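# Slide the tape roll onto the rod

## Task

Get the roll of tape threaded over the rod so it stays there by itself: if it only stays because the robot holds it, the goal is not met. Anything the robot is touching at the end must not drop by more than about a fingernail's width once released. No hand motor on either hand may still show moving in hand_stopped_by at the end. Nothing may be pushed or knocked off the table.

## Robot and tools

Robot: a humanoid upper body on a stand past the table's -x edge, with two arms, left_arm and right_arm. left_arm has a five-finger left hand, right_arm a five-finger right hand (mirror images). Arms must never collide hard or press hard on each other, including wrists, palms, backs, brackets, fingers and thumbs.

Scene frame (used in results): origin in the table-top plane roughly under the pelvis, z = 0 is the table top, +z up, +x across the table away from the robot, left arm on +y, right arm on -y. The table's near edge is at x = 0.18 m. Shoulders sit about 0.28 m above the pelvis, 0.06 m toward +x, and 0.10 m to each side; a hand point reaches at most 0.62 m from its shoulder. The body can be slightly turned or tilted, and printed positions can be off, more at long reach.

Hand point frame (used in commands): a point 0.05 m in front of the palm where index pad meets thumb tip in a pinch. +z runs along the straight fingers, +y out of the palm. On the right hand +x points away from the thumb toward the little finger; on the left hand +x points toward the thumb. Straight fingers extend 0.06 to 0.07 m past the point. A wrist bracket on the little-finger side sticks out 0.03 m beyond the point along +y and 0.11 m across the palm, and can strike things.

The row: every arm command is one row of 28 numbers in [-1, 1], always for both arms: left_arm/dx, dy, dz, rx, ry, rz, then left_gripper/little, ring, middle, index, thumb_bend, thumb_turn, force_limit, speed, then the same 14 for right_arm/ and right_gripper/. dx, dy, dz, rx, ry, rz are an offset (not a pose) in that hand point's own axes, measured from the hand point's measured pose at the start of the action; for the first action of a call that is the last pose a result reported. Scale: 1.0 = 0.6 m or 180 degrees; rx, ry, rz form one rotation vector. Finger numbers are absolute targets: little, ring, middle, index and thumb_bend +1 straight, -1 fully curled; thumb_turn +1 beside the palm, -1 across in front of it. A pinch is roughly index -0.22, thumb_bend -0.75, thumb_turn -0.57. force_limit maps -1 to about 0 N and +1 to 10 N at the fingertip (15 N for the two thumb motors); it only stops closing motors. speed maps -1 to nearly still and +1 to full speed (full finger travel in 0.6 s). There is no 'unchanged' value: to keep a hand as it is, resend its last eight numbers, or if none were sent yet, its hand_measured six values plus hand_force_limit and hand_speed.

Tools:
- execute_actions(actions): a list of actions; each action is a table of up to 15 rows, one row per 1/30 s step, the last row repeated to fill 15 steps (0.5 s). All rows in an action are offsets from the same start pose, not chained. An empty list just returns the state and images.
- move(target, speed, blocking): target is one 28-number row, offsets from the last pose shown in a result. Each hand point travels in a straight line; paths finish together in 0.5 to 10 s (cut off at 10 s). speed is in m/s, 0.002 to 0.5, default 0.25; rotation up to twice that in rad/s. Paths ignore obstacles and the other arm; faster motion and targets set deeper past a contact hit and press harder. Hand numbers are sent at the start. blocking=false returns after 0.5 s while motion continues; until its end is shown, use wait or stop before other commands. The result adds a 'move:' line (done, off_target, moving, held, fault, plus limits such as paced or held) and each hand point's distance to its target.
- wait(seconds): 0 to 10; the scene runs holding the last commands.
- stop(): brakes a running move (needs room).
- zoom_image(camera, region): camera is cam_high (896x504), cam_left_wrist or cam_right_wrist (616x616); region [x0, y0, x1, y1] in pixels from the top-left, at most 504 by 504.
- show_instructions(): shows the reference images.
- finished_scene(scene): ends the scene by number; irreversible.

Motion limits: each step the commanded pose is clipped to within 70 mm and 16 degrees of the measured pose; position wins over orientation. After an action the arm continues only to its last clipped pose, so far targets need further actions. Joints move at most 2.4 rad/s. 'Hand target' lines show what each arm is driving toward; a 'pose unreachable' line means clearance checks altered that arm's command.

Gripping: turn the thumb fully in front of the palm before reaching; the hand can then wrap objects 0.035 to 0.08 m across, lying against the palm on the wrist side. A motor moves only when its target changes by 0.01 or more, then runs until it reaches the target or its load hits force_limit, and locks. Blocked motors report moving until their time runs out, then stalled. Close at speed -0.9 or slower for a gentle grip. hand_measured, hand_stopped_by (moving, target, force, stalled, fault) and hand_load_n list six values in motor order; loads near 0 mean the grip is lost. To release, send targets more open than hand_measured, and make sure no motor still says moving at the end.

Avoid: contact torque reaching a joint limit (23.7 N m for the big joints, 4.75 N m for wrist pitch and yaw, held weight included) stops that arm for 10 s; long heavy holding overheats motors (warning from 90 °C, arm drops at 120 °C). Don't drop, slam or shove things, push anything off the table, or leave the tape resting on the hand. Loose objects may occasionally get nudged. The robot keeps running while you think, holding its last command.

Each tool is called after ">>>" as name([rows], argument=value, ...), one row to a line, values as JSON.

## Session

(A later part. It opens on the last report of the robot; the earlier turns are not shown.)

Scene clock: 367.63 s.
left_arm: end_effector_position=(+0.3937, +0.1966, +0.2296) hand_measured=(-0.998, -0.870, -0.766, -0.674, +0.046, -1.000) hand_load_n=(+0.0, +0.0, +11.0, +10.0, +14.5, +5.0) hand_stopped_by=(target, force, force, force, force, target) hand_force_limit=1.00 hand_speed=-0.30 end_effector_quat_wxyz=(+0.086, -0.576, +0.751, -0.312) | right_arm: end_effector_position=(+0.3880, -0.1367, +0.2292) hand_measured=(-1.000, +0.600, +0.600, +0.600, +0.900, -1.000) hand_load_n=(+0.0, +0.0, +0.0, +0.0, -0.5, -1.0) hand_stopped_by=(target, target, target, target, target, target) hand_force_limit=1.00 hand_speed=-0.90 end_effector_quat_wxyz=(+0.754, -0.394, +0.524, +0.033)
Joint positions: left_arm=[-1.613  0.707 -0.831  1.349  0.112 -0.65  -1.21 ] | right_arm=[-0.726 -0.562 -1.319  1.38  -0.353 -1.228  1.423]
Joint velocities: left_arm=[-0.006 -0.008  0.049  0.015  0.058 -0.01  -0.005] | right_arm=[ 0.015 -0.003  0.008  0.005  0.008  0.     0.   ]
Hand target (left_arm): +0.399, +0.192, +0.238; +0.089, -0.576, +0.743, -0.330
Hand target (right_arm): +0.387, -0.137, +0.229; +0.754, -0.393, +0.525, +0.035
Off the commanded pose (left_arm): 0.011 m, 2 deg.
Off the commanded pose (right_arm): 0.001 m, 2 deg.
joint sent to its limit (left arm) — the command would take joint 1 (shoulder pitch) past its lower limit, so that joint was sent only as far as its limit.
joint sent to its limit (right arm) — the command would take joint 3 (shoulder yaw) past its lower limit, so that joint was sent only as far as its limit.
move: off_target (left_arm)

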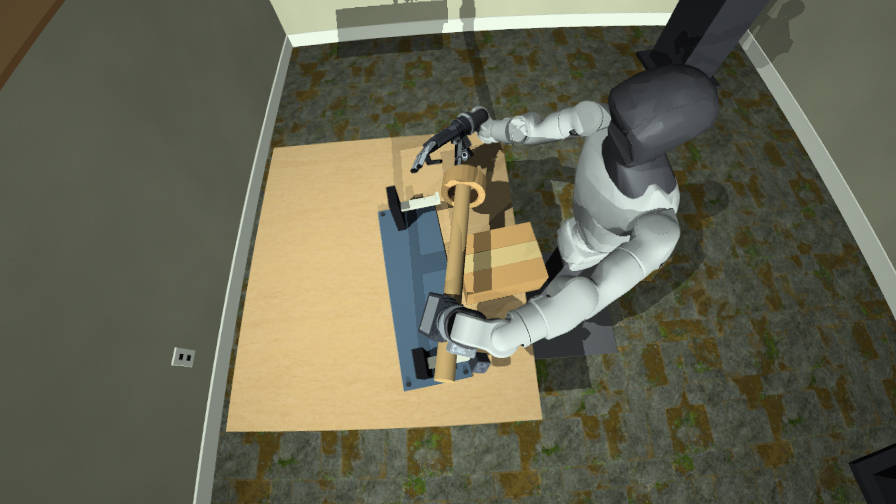

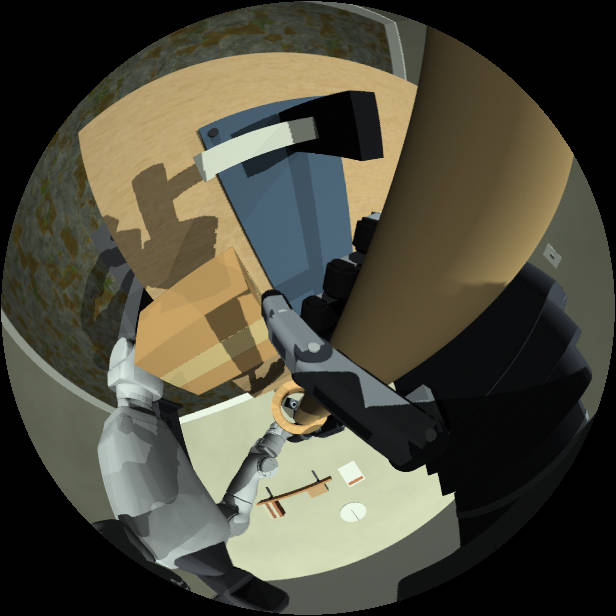

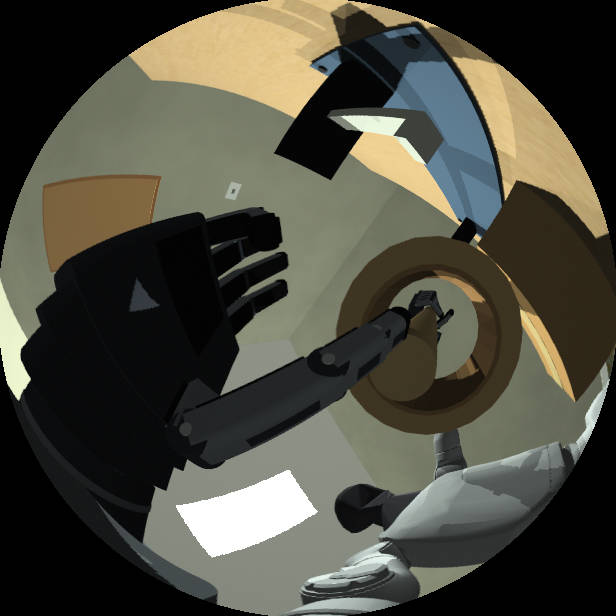

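>>> move(target=[0.011,-0.02,-0.01,0,0,0,-1,-1,-1,-1,-0.65,-1,1,-0.3,0.016,-0.03,-0.017,0,0,0,-1,0.6,0.6,0.6,0.7,-1,1,-0.9], speed=0.03)

>>> move(target=[0,0,0,0,0,0,-1,-1,-1,-1,-0.65,-1,1,-0.3,0.008,-0.014,0.03,0,0,0,-1,0.6,0.6,0.6,0.7,-1,1,-0.9], speed=0.03)

>>> zoom_image(camera="cam_high", region=[380,90,520,230])

Scene clock: 378.10 s.
left_arm: end_effector_position=(+0.3944, +0.1959, +0.2350) hand_measured=(-0.998, -0.870, -0.766, -0.674, +0.046, -1.000) hand_load_n=(+0.0, +0.0, +11.0, +10.5, +14.5, +5.5) hand_stopped_by=(target, force, force, force, force, target) hand_force_limit=1.00 hand_speed=-0.30 end_effector_quat_wxyz=(+0.090, -0.579, +0.754, -0.296) | right_arm: end_effector_position=(+0.3927, -0.1583, +0.2317) hand_measured=(-1.000, +0.600, +0.600, +0.600, +0.700, -1.000) hand_load_n=(+0.0, +0.0, +0.0, +0.0, +0.0, +0.0) hand_stopped_by=(target, target, target, target, target, target) hand_force_limit=1.00 hand_speed=-0.90 end_effector_quat_wxyz=(+0.744, -0.386, +0.545, +0.015)
Joint positions: left_arm=[-1.613  0.68  -0.62   1.314  0.323 -0.599 -1.265] | right_arm=[-0.705 -0.615 -1.311  1.368 -0.367 -1.176  1.382]
Joint velocities: left_arm=[ 0.005  0.     0.075  0.012  0.075 -0.012 -0.007] | right_arm=[ 0.     0.    -0.002 -0.002  0.     0.     0.   ]
Hand target (left_arm): +0.398, +0.191, +0.242; +0.091, -0.576, +0.749, -0.313
Hand target (right_arm): +0.392, -0.158, +0.231; +0.742, -0.387, +0.547, +0.015
Off the commanded pose (left_arm): 0.010 m, 2 deg.
Off the commanded pose (right_arm): 0.002 m, 4 deg.
joint sent to its limit (left arm) — the command would take joint 1 (shoulder pitch) past its lower limit, so that joint was sent only as far as its limit.
move: off_target (left_arm, right_arm)

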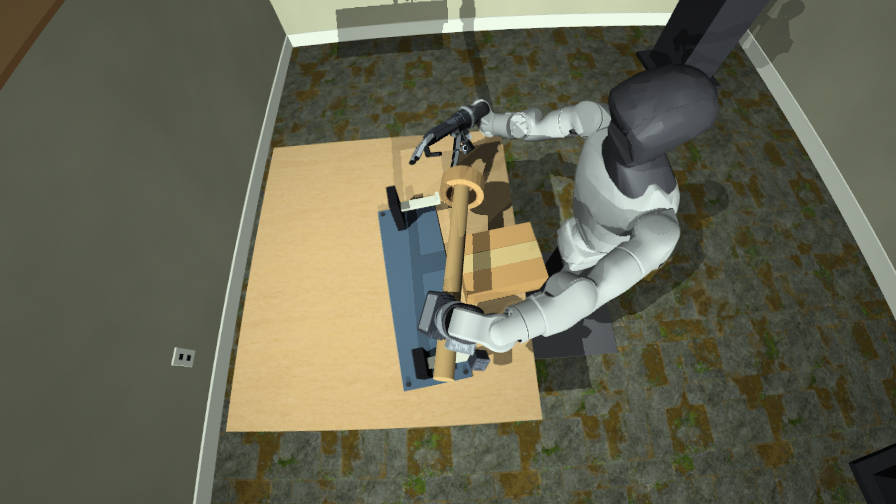

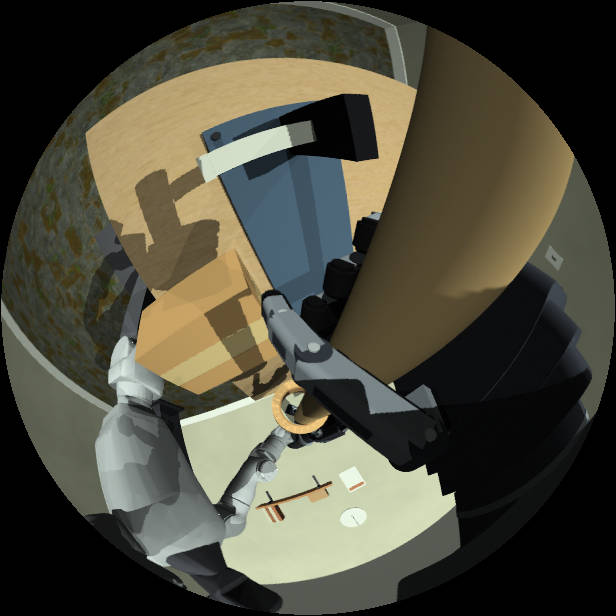

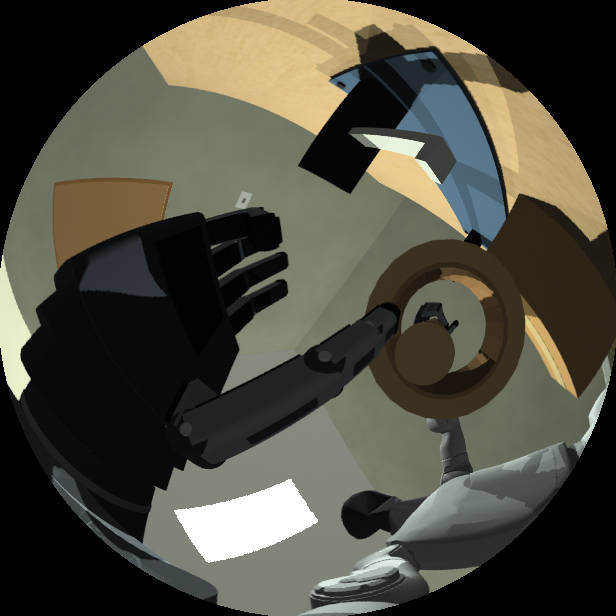

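Scene clock: 379.07 s.
left_arm: end_effector_position=(+0.3906, +0.2013, +0.2279) hand_measured=(-0.998, -0.870, -0.766, -0.674, +0.046, -1.000) hand_load_n=(+0.0, +0.0, +11.0, +10.5, +14.5, +5.5) hand_stopped_by=(target, force, force, force, force, target) hand_force_limit=1.00 hand_speed=-0.30 end_effector_quat_wxyz=(+0.090, -0.583, +0.758, -0.280) | right_arm: end_effector_position=(+0.4123, -0.1554, +0.2358) hand_measured=(-1.000, +0.600, +0.600, +0.600, +0.700, -1.000) hand_load_n=(+0.0, +0.0, +0.0, +0.0, +0.0, +0.0) hand_stopped_by=(target, target, target, target, target, target) hand_force_limit=1.00 hand_speed=-0.90 end_effector_quat_wxyz=(+0.739, -0.378, +0.558, +0.005)
Joint positions: left_arm=[-1.603  0.68  -0.618  1.314  0.351 -0.601 -1.27 ] | right_arm=[-0.738 -0.621 -1.244  1.363 -0.453 -1.129  1.23 ]
Joint velocities: left_arm=[ 0.    -0.014  0.017 -0.002  0.006  0.     0.   ] | right_arm=[ 0.002 -0.002  0.021  0.028 -0.009  0.    -0.013]
Hand target (left_arm): +0.394, +0.196, +0.235; +0.090, -0.579, +0.754, -0.296
Hand target (right_arm): +0.412, -0.155, +0.235; +0.737, -0.381, +0.558, +0.006
Off the commanded pose (left_arm): 0.010 m, 2 deg.
Off the commanded pose (right_arm): 0.001 m, 2 deg.
move: off_target (left_arm)

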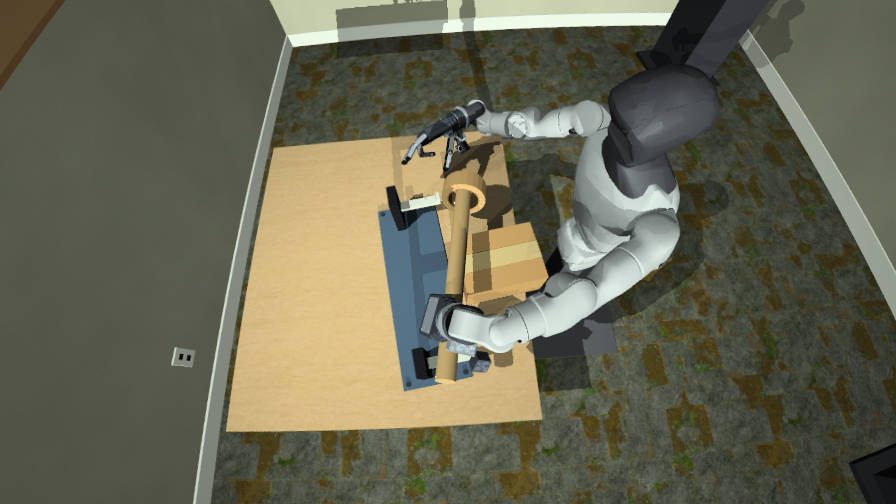

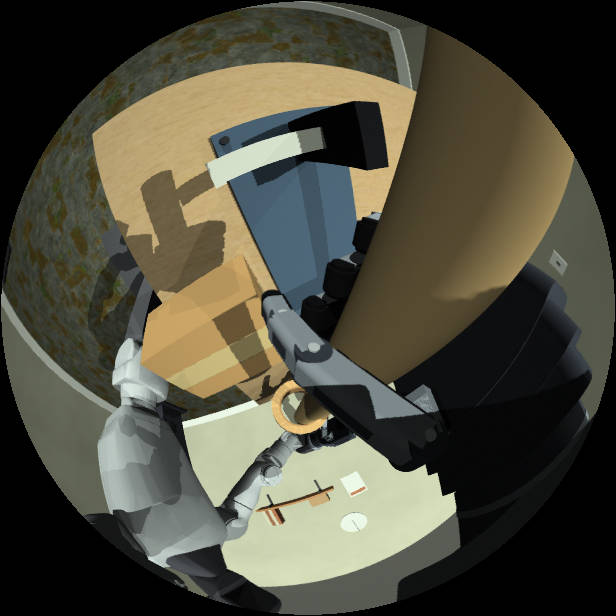

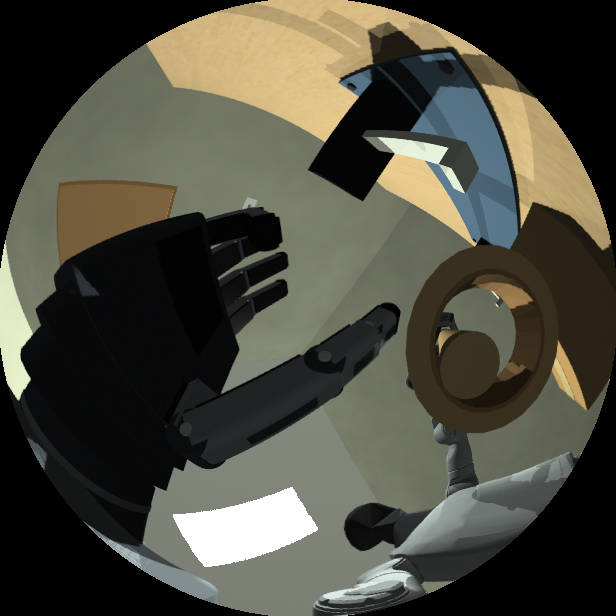

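Region (380, 90, 520, 230) of cam_high's 896x504 image, scaled by 3.600, with more detail than that image has.

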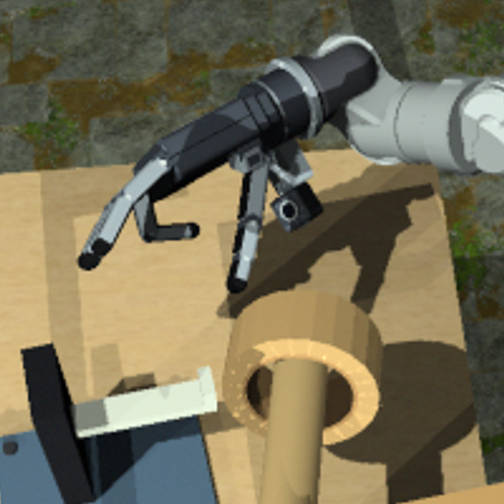

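>>> move(target=[0.011,-0.02,-0.01,0.045,0.075,-0.075,-1,-1,-1,-1,-0.65,-1,1,-0.3,0.01,-0.05,-0.035,0,0,0,-1,0.6,0.6,0.6,0.7,-1,1,-0.9], speed=0.04)

>>> zoom_image(camera="cam_high", region=[380,90,520,230])

Scene clock: 391.73 s.
left_arm: end_effector_position=(+0.3917, +0.2014, +0.2339) hand_measured=(-0.998, -0.870, -0.766, -0.674, +0.046, -1.000) hand_load_n=(+0.0, +0.0, +11.0, +10.5, +14.5, +5.5) hand_stopped_by=(target, force, force, force, force, target) hand_force_limit=1.00 hand_speed=-0.30 end_effector_quat_wxyz=(+0.032, -0.638, +0.664, -0.389) | right_arm: end_effector_position=(+0.4104, -0.1894, +0.2455) hand_measured=(-1.000, +0.600, +0.600, +0.600, +0.700, -1.000) hand_load_n=(+0.0, +0.0, +0.0, +0.0, +0.0, +0.0) hand_stopped_by=(target, target, target, target, target, target) hand_force_limit=1.00 hand_speed=-0.90 end_effector_quat_wxyz=(+0.726, -0.370, +0.579, -0.014)
Joint positions: left_arm=[-1.508  0.72  -0.286  1.428  0.37  -0.631 -1.268] | right_arm=[-0.72  -0.72  -1.293  1.375 -0.453 -1.069  1.272]
Joint velocities: left_arm=[ 0.003 -0.006  0.04  -0.02   0.041  0.004 -0.01 ] | right_arm=[ 0.     0.006 -0.008  0.003 -0.003  0.     0.001]
Hand target (left_arm): +0.396, +0.199, +0.242; -0.034, +0.635, -0.657, +0.405
Hand target (right_arm): +0.410, -0.191, +0.246; +0.726, -0.369, +0.580, -0.014
Off the commanded pose (left_arm): 0.010 m, 4 deg.
Off the commanded pose (right_arm): 0.002 m, 4 deg.
move: off_target (left_arm, right_arm)

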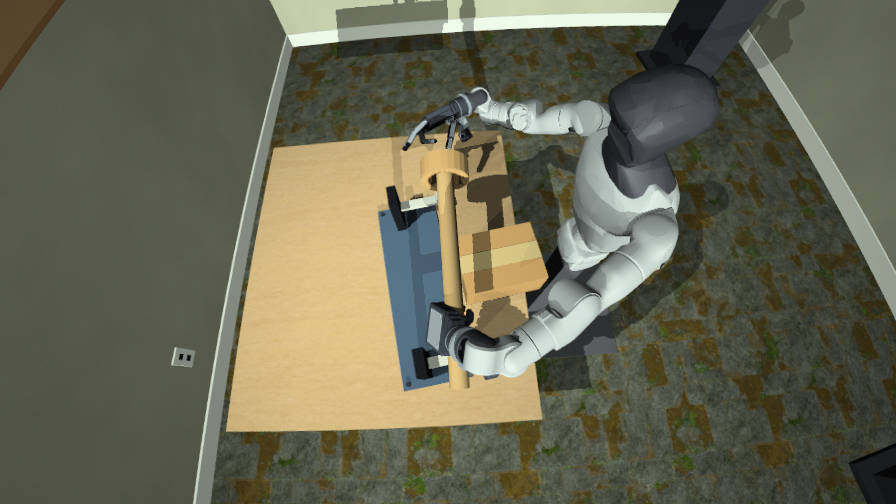

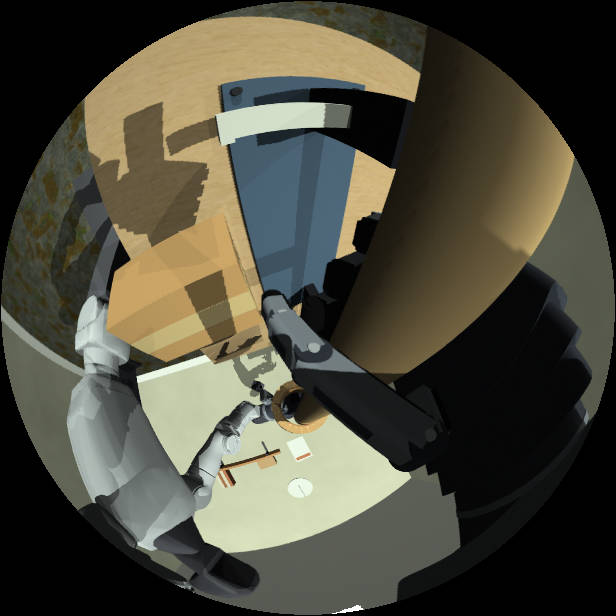

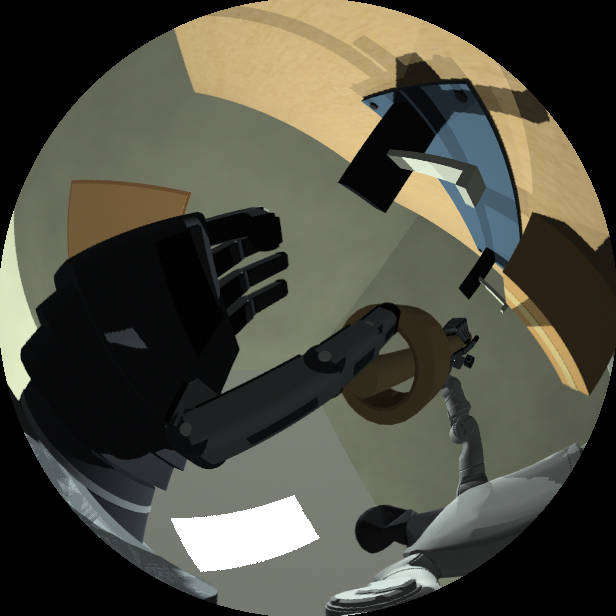

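Region (380, 90, 520, 230) of cam_high's 896x504 image, scaled by 3.600, with more detail than that image has.

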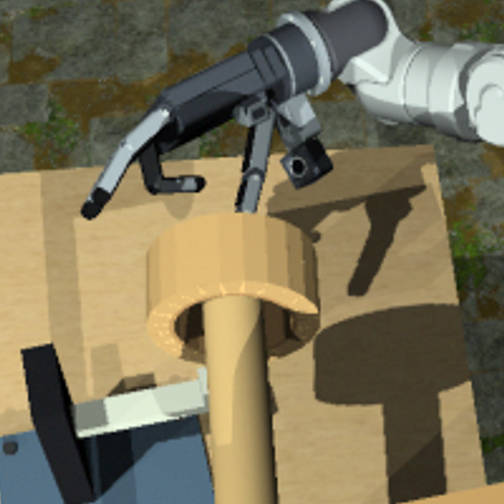

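>>> move(target=[0.011,-0.02,-0.01,0,0,0,-1,-1,-1,-1,-0.65,-1,1,-0.3,-0.05,0.085,0.075,0,0,0,-1,0.6,0.6,0.6,0.7,-1,1,-0.9], speed=0.03)

>>> zoom_image(camera="cam_high", region=[380,90,520,230])

Scene clock: 400.43 s.
left_arm: end_effector_position=(+0.3921, +0.2042, +0.2383) hand_measured=(-0.998, -0.870, -0.766, -0.674, +0.046, -1.000) hand_load_n=(+0.0, +0.0, +11.0, +10.5, +14.5, +5.5) hand_stopped_by=(target, force, force, force, force, target) hand_force_limit=1.00 hand_speed=-0.30 end_effector_quat_wxyz=(+0.037, -0.645, +0.667, -0.372) | right_arm: end_effector_position=(+0.4167, -0.1171, +0.2447) hand_measured=(-1.000, +0.600, +0.600, +0.600, +0.700, -1.000) hand_load_n=(+0.0, +0.0, +0.0, +0.0, +0.0, -0.5) hand_stopped_by=(target, target, target, target, target, target) hand_force_limit=1.00 hand_speed=-0.90 end_effector_quat_wxyz=(+0.726, -0.370, +0.580, -0.014)
Joint positions: left_arm=[-1.538  0.712 -0.223  1.425  0.466 -0.596 -1.291] | right_arm=[-0.725 -0.149 -1.282  0.447 -0.487 -0.666  1.348]
Joint velocities: left_arm=[-0.009 -0.02   0.026 -0.008  0.026  0.    -0.001] | right_arm=[ 0.017  0.003 -0.005  0.011  0.008  0.007  0.   ]
Hand target (left_arm): +0.397, +0.199, +0.248; -0.038, +0.639, -0.662, +0.390
Hand target (right_arm): +0.416, -0.116, +0.243; +0.724, -0.370, +0.582, -0.012
Off the commanded pose (left_arm): 0.012 m, 2 deg.
Off the commanded pose (right_arm): 0.002 m, 0 deg.
move: off_target (left_arm)

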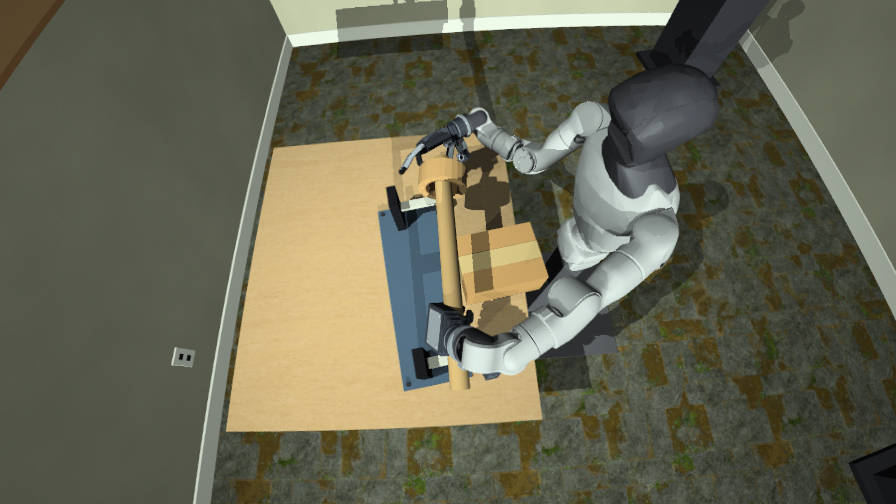

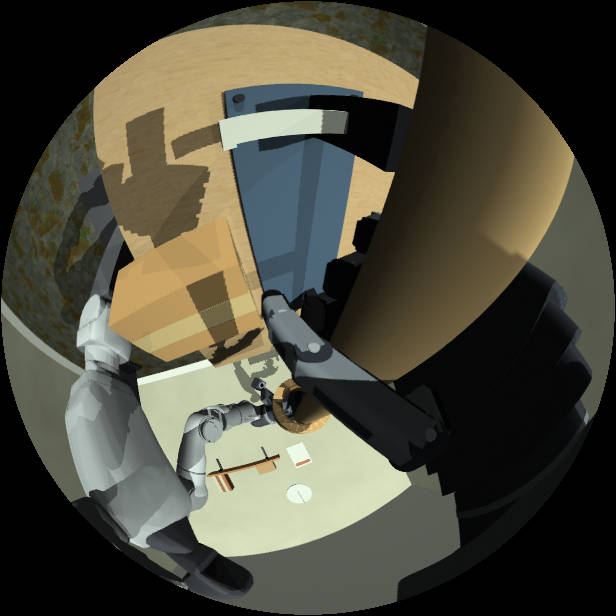

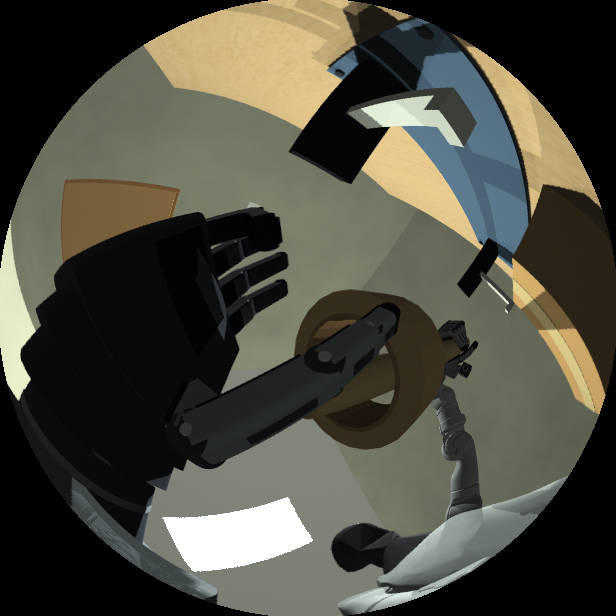

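Region (380, 90, 520, 230) of cam_high's 896x504 image, scaled by 3.600, with more detail than that image has.

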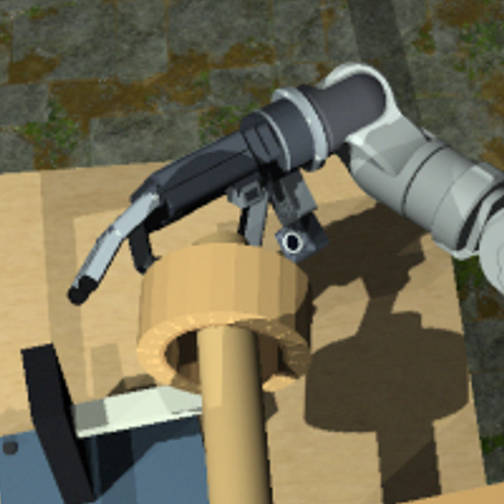

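>>> move(target=[0.01,-0.015,-0.01,0,0,0,-1,-1,-1,-1,-0.65,-1,1,-0.3,-0.035,0.07,0.03,0,0,0,-1,0.6,0.6,0.6,0.7,-1,1,-0.9], speed=0.03)

>>> zoom_image(camera="cam_high", region=[380,90,520,230])

Scene clock: 406.87 s.
left_arm: end_effector_position=(+0.3870, +0.2107, +0.2358) hand_measured=(-0.998, -0.870, -0.766, -0.674, +0.046, -1.000) hand_load_n=(+0.0, +0.0, +11.0, +11.0, +14.5, +5.5) hand_stopped_by=(target, force, force, force, force, target) hand_force_limit=1.00 hand_speed=-0.30 end_effector_quat_wxyz=(+0.038, -0.653, +0.674, -0.343) | right_arm: end_effector_position=(+0.4097, -0.0722, +0.2443) hand_measured=(-1.000, +0.600, +0.600, +0.600, +0.700, -1.000) hand_load_n=(+0.0, +0.0, +0.0, +0.0, -0.5, +0.5) hand_stopped_by=(target, target, target, target, target, target) hand_force_limit=1.00 hand_speed=-0.90 end_effector_quat_wxyz=(+0.729, -0.365, +0.579, -0.017)
Joint positions: left_arm=[-1.556  0.709 -0.183  1.425  0.555 -0.575 -1.322] | right_arm=[-0.564  0.026 -0.997  0.158 -0.454 -0.513  1.139]
Joint velocities: left_arm=[ 0.     0.     0.04  -0.002  0.043  0.    -0.005] | right_arm=[ 0.003  0.     0.012 -0.009 -0.003  0.008 -0.016]
Hand target (left_arm): +0.395, +0.202, +0.250; -0.040, +0.645, -0.666, +0.373
Hand target (right_arm): +0.408, -0.069, +0.242; +0.727, -0.368, +0.579, -0.012
Off the commanded pose (left_arm): 0.018 m, 4 deg.
Off the commanded pose (right_arm): 0.006 m, 1 deg.
joint sent to its limit (right arm) — the command would take joint 2 (shoulder roll) past its upper limit, so that joint was sent only as far as its limit.
move: off_target (left_arm, right_arm)

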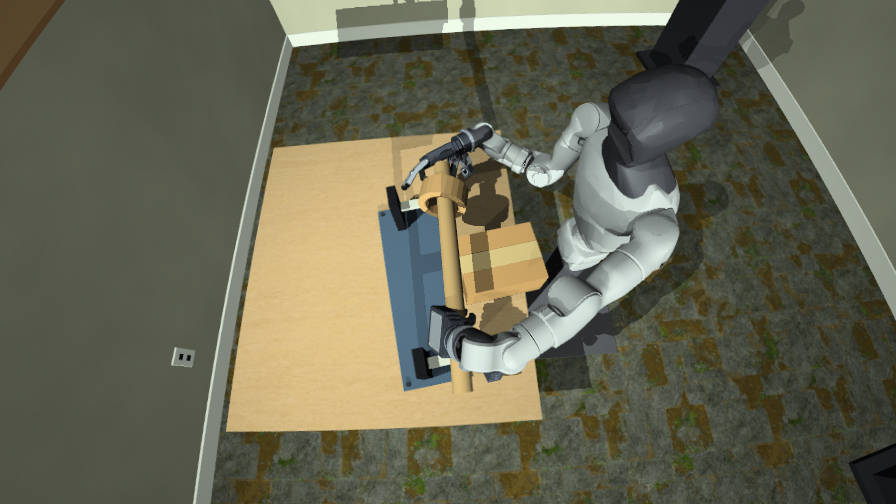

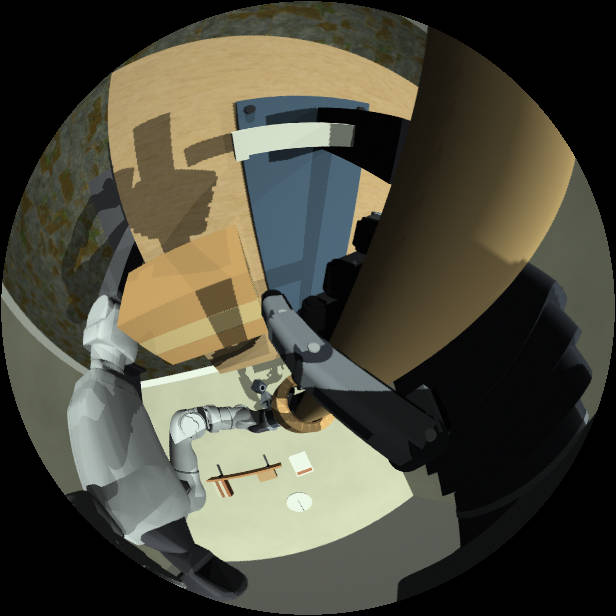

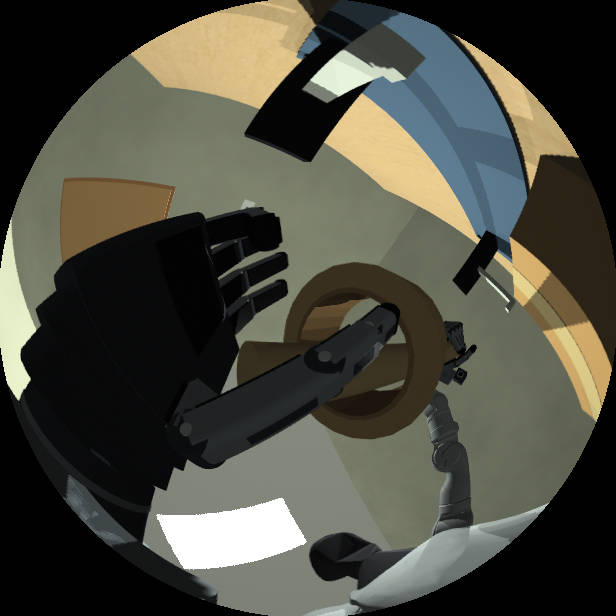

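Region (380, 90, 520, 230) of cam_high's 896x504 image, scaled by 3.600, with more detail than that image has.

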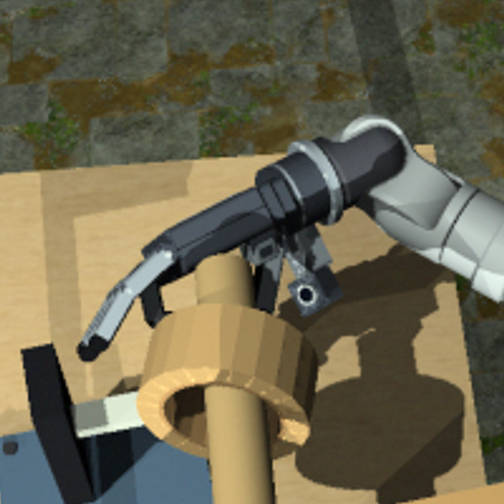

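>>> move(target=[0.02,-0.03,-0.015,0.02,0.04,-0.04,-1,-1,-1,-1,-0.65,-1,1,-0.3,0.07,-0.13,-0.1,0,0,0,-1,0.6,0.6,0.6,0.7,-1,1,-0.9], speed=0.04)

>>> move(target=[0.02,-0.03,-0.015,0.04,0.08,-0.08,-1,-1,-1,-1,-0.65,-1,1,-0.3,0.12,-0.12,-0.09,0,0,0,-1,0.6,0.6,0.6,0.7,-1,1,-0.9], speed=0.06)

Scene clock: 416.00 s.
left_arm: end_effector_position=(+0.3919, +0.2082, +0.2487) hand_measured=(-0.998, -0.870, -0.766, -0.674, +0.046, -1.000) hand_load_n=(+0.0, +0.0, +11.0, +10.5, +14.5, +5.5) hand_stopped_by=(target, force, force, force, force, target) hand_force_limit=1.00 hand_speed=-0.30 end_effector_quat_wxyz=(-0.009, +0.680, -0.620, +0.391) | right_arm: end_effector_position=(+0.4029, -0.1776, +0.2473) hand_measured=(-1.000, +0.600, +0.600, +0.600, +0.700, -1.000) hand_load_n=(+0.0, +0.0, +0.0, +0.0, +0.0, +0.0) hand_stopped_by=(target, target, target, target, target, target) hand_force_limit=1.00 hand_speed=-0.90 end_effector_quat_wxyz=(+0.728, -0.367, +0.578, -0.020)
Joint positions: left_arm=[-1.525  0.723 -0.008  1.421  0.58  -0.507 -1.344] | right_arm=[-0.577 -0.476 -1.107  0.789 -0.198 -0.759  1.299]
Joint velocities: left_arm=[ 0.021 -0.002  0.037 -0.009  0.043  0.002 -0.006] | right_arm=[ 0.    -0.005 -0.011  0.     0.003 -0.007  0.003]
Hand target (left_arm): +0.396, +0.206, +0.257; -0.011, +0.677, -0.614, +0.407
Hand target (right_arm): +0.403, -0.178, +0.249; +0.730, -0.366, +0.576, -0.021
Off the commanded pose (left_arm): 0.010 m, 3 deg.
Off the commanded pose (right_arm): 0.002 m, 0 deg.
move: off_target (left_arm)

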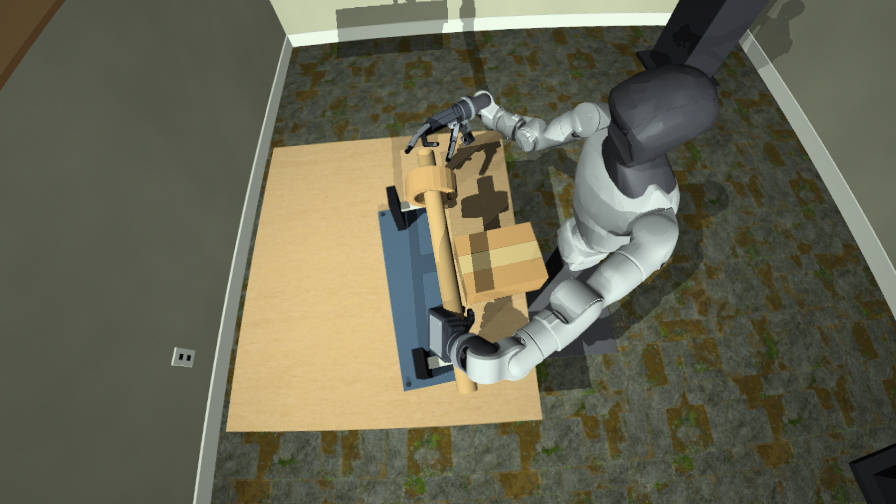

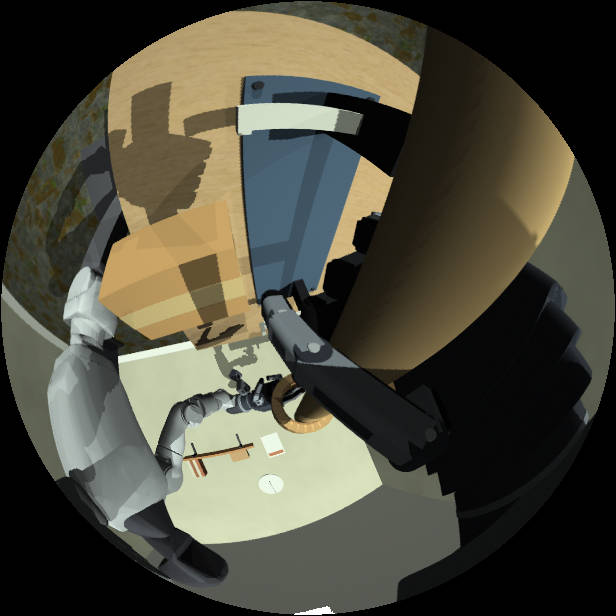

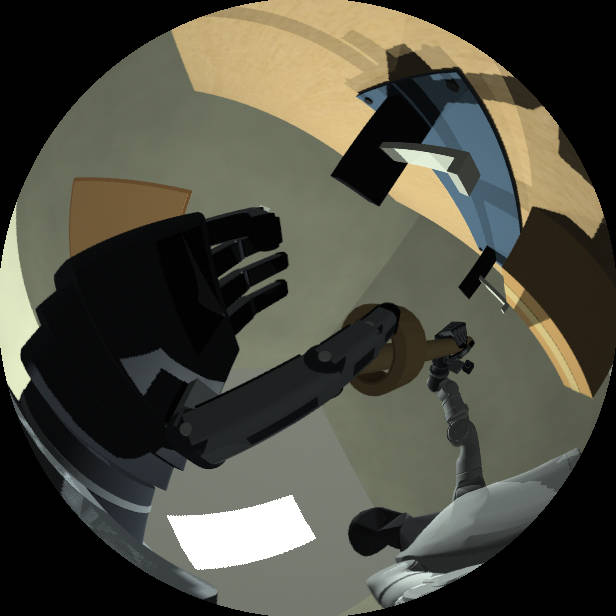

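Scene clock: 419.53 s.
left_arm: end_effector_position=(+0.3983, +0.2106, +0.2644) hand_measured=(-0.998, -0.870, -0.766, -0.674, +0.046, -1.000) hand_load_n=(+0.0, +0.5, +11.0, +7.0, +15.0, +3.0) hand_stopped_by=(target, force, force, force, force, target) hand_force_limit=1.00 hand_speed=-0.30 end_effector_quat_wxyz=(+0.063, +0.711, -0.492, +0.498) | right_arm: end_effector_position=(+0.4096, -0.2871, +0.2279) hand_measured=(-1.000, +0.600, +0.600, +0.600, +0.700, -1.000) hand_load_n=(+0.0, +0.0, +0.0, +0.0, +0.0, +0.0) hand_stopped_by=(target, target, target, target, target, target) hand_force_limit=1.00 hand_speed=-0.90 end_effector_quat_wxyz=(+0.663, -0.294, +0.677, -0.126)
Joint positions: left_arm=[-1.389  0.739  0.367  1.407  0.582 -0.42  -1.358] | right_arm=[-0.519 -0.877 -1.098  1.369 -0.347 -0.922  0.985]
Joint velocities: left_arm=[-0.006  0.005  0.009 -0.015  0.     0.005 -0.003] | right_arm=[-0.009 -0.006  0.008  0.002 -0.006  0.     0.   ]
Hand target (left_arm): +0.401, +0.210, +0.271; +0.061, +0.707, -0.491, +0.506
Hand target (right_arm): +0.409, -0.287, +0.226; +0.660, -0.295, +0.679, -0.126
Off the commanded pose (left_arm): 0.008 m, 3 deg.
Off the commanded pose (right_arm): 0.005 m, 20 deg; orientation clipped at the last step of the last action.
move: off_target (left_arm, right_arm); limits=paced

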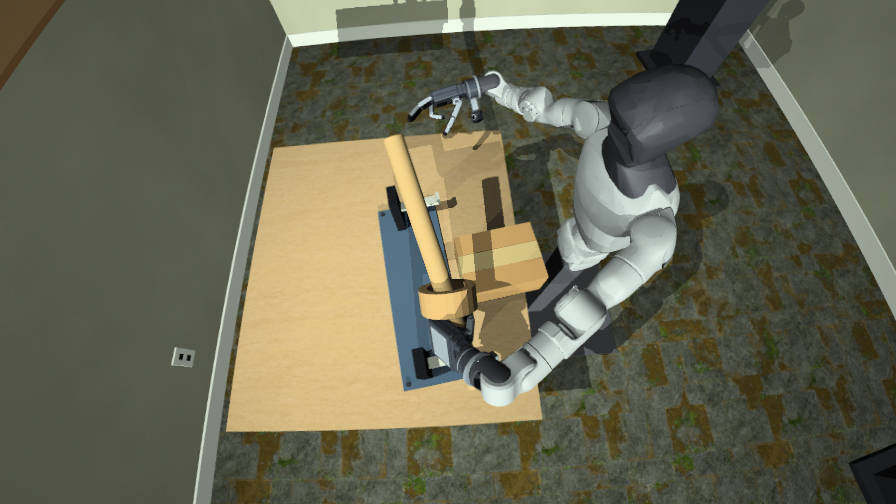

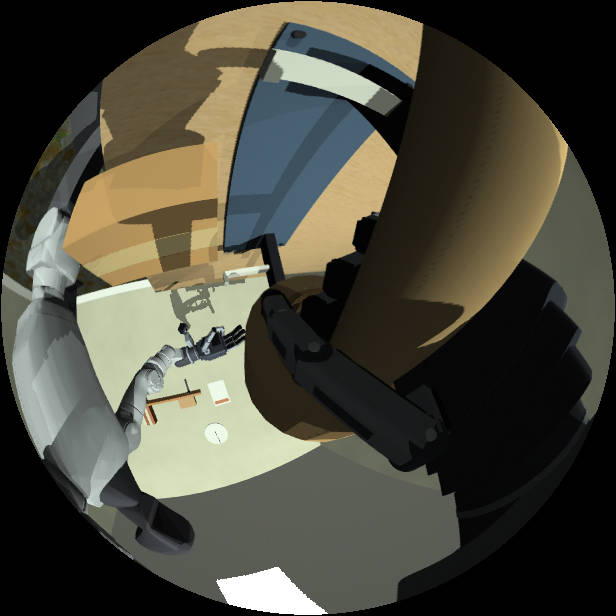

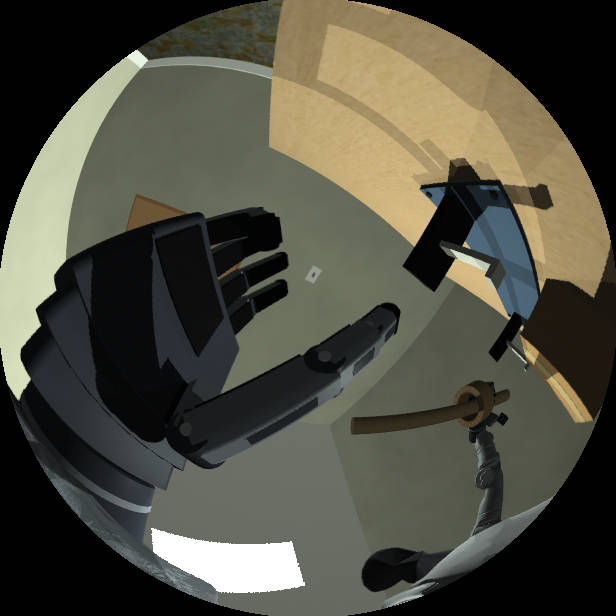

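>>> move(target=[-0.048,0.013,0.128,0.035,-0.156,0.151,-1,-1,-1,-1,-0.65,-1,1,-0.3,0,0,0,0,0,0,-1,0.6,0.6,0.6,0.7,-1,1,-0.9], speed=0.08)

Scene clock: 431.73 s.
left_arm: end_effector_position=(+0.4313, +0.1819, +0.1900) hand_measured=(-0.998, -0.870, -0.766, -0.674, +0.046, -1.000) hand_load_n=(+0.0, +0.5, +11.0, +7.0, +15.0, +3.0) hand_stopped_by=(target, force, force, force, force, target) hand_force_limit=1.00 hand_speed=-0.30 end_effector_quat_wxyz=(-0.205, +0.678, -0.622, +0.335) | right_arm: end_effector_position=(+0.4096, -0.2870, +0.2278) hand_measured=(-1.000, +0.600, +0.600, +0.600, +0.700, -1.000) hand_load_n=(+0.0, +0.0, +0.0, +0.0, +0.0, +0.0) hand_stopped_by=(target, target, target, target, target, target) hand_force_limit=1.00 hand_speed=-0.90 end_effector_quat_wxyz=(+0.663, -0.294, +0.677, -0.126)
Joint positions: left_arm=[-1.071  0.409  0.054  0.462  1.036 -0.01  -1.229] | right_arm=[-0.519 -0.877 -1.098  1.369 -0.347 -0.922  0.985]
Joint velocities: left_arm=[ 0.017 -0.002  0.011  0.005  0.006  0.     0.   ] | right_arm=[-0.003 -0.012 -0.008 -0.002  0.009  0.     0.   ]
Hand target (left_arm): +0.435, +0.181, +0.197; -0.213, +0.674, -0.619, +0.343
Hand target (right_arm): +0.410, -0.287, +0.228; +0.663, -0.294, +0.677, -0.126
Off the commanded pose (left_arm): 0.015 m, 1 deg.
Off the commanded pose (right_arm): 0.000 m, 0 deg.
move: off_target (left_arm)

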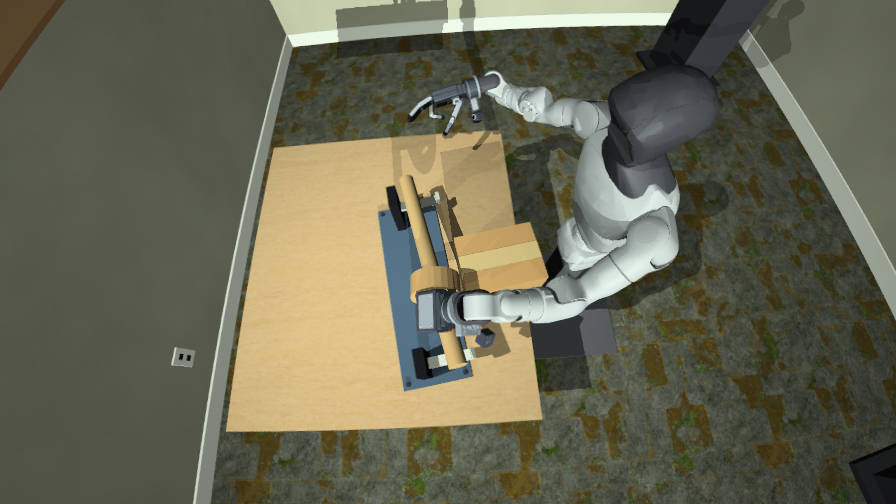

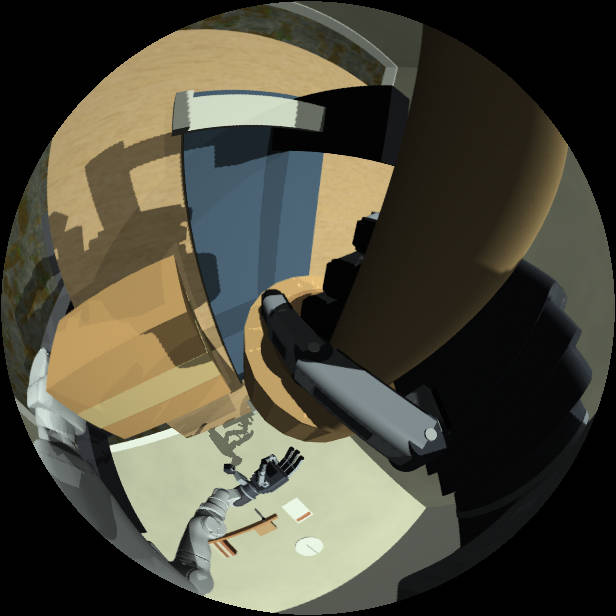

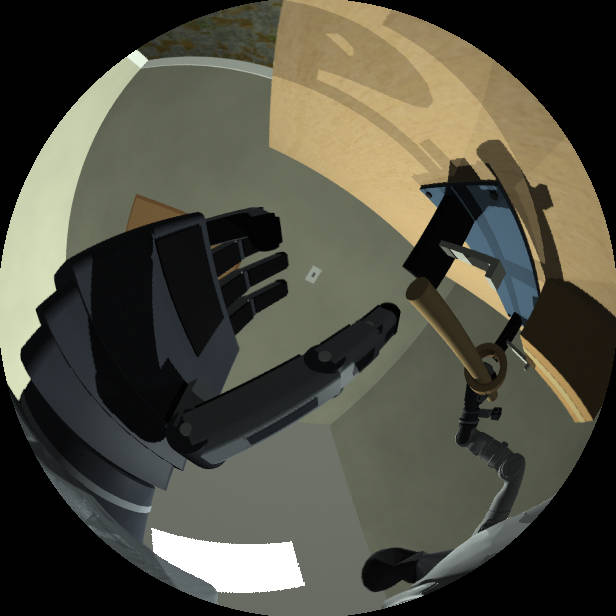

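>>> move(target=[-0.02,0.05,0.085,0,0,0,-1,-1,-1,-1,-0.65,-1,1,-0.3,0,0,0,0,0,0,-1,0.6,0.6,0.6,0.7,-1,1,-0.9], speed=0.04)

Scene clock: 439.57 s.
left_arm: end_effector_position=(+0.4421, +0.1851, +0.1266) hand_measured=(-0.998, -0.870, -0.766, -0.674, +0.046, -1.000) hand_load_n=(+0.0, +1.0, +11.0, +6.0, +15.0, +2.5) hand_stopped_by=(target, force, force, force, force, target) hand_force_limit=1.00 hand_speed=-0.30 end_effector_quat_wxyz=(-0.202, +0.684, -0.618, +0.330) | right_arm: end_effector_position=(+0.4096, -0.2870, +0.2278) hand_measured=(-1.000, +0.600, +0.600, +0.600, +0.700, -1.000) hand_load_n=(+0.0, +0.0, +0.0, +0.0, +0.0, +0.0) hand_stopped_by=(target, target, target, target, target, target) hand_force_limit=1.00 hand_speed=-0.90 end_effector_quat_wxyz=(+0.663, -0.294, +0.677, -0.126)
Joint positions: left_arm=[-1.063  0.384  0.018  0.795  1.057 -0.127 -0.922] | right_arm=[-0.519 -0.877 -1.098  1.369 -0.347 -0.922  0.985]
Joint velocities: left_arm=[-0.009  0.005 -0.028  0.009 -0.005 -0.002  0.005] | right_arm=[ 0.017 -0.011  0.008  0.005 -0.002  0.     0.   ]
Hand target (left_arm): +0.445, +0.185, +0.131; -0.208, +0.679, -0.620, +0.332
Hand target (right_arm): +0.410, -0.287, +0.228; +0.663, -0.294, +0.677, -0.126
Off the commanded pose (left_arm): 0.007 m, 1 deg.
Off the commanded pose (right_arm): 0.000 m, 0 deg.
move: off_target (left_arm)

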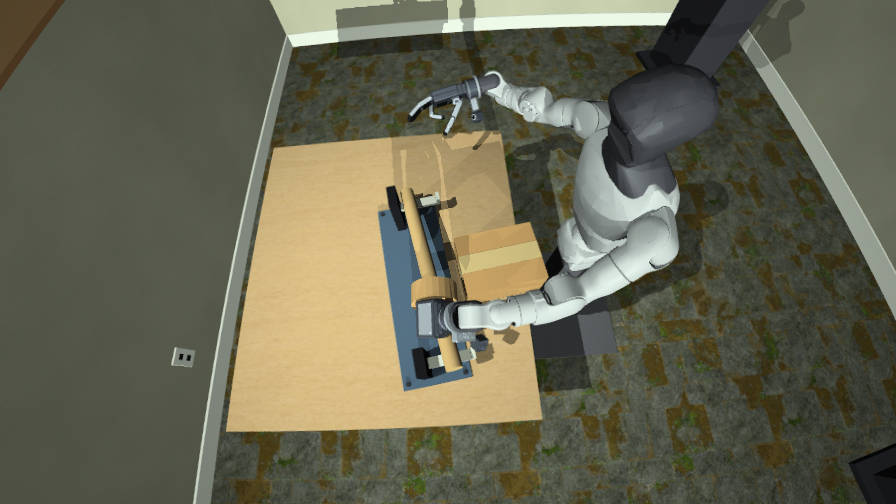

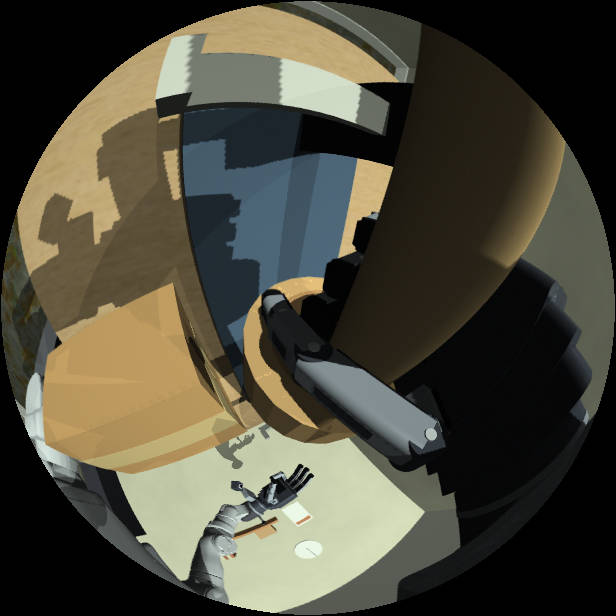

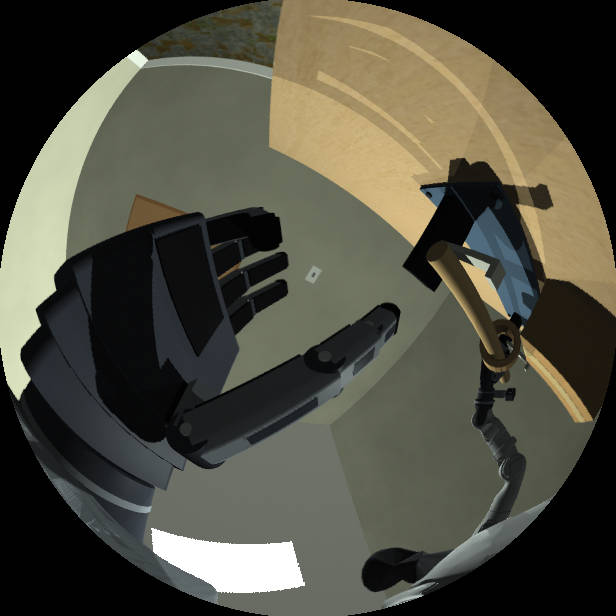

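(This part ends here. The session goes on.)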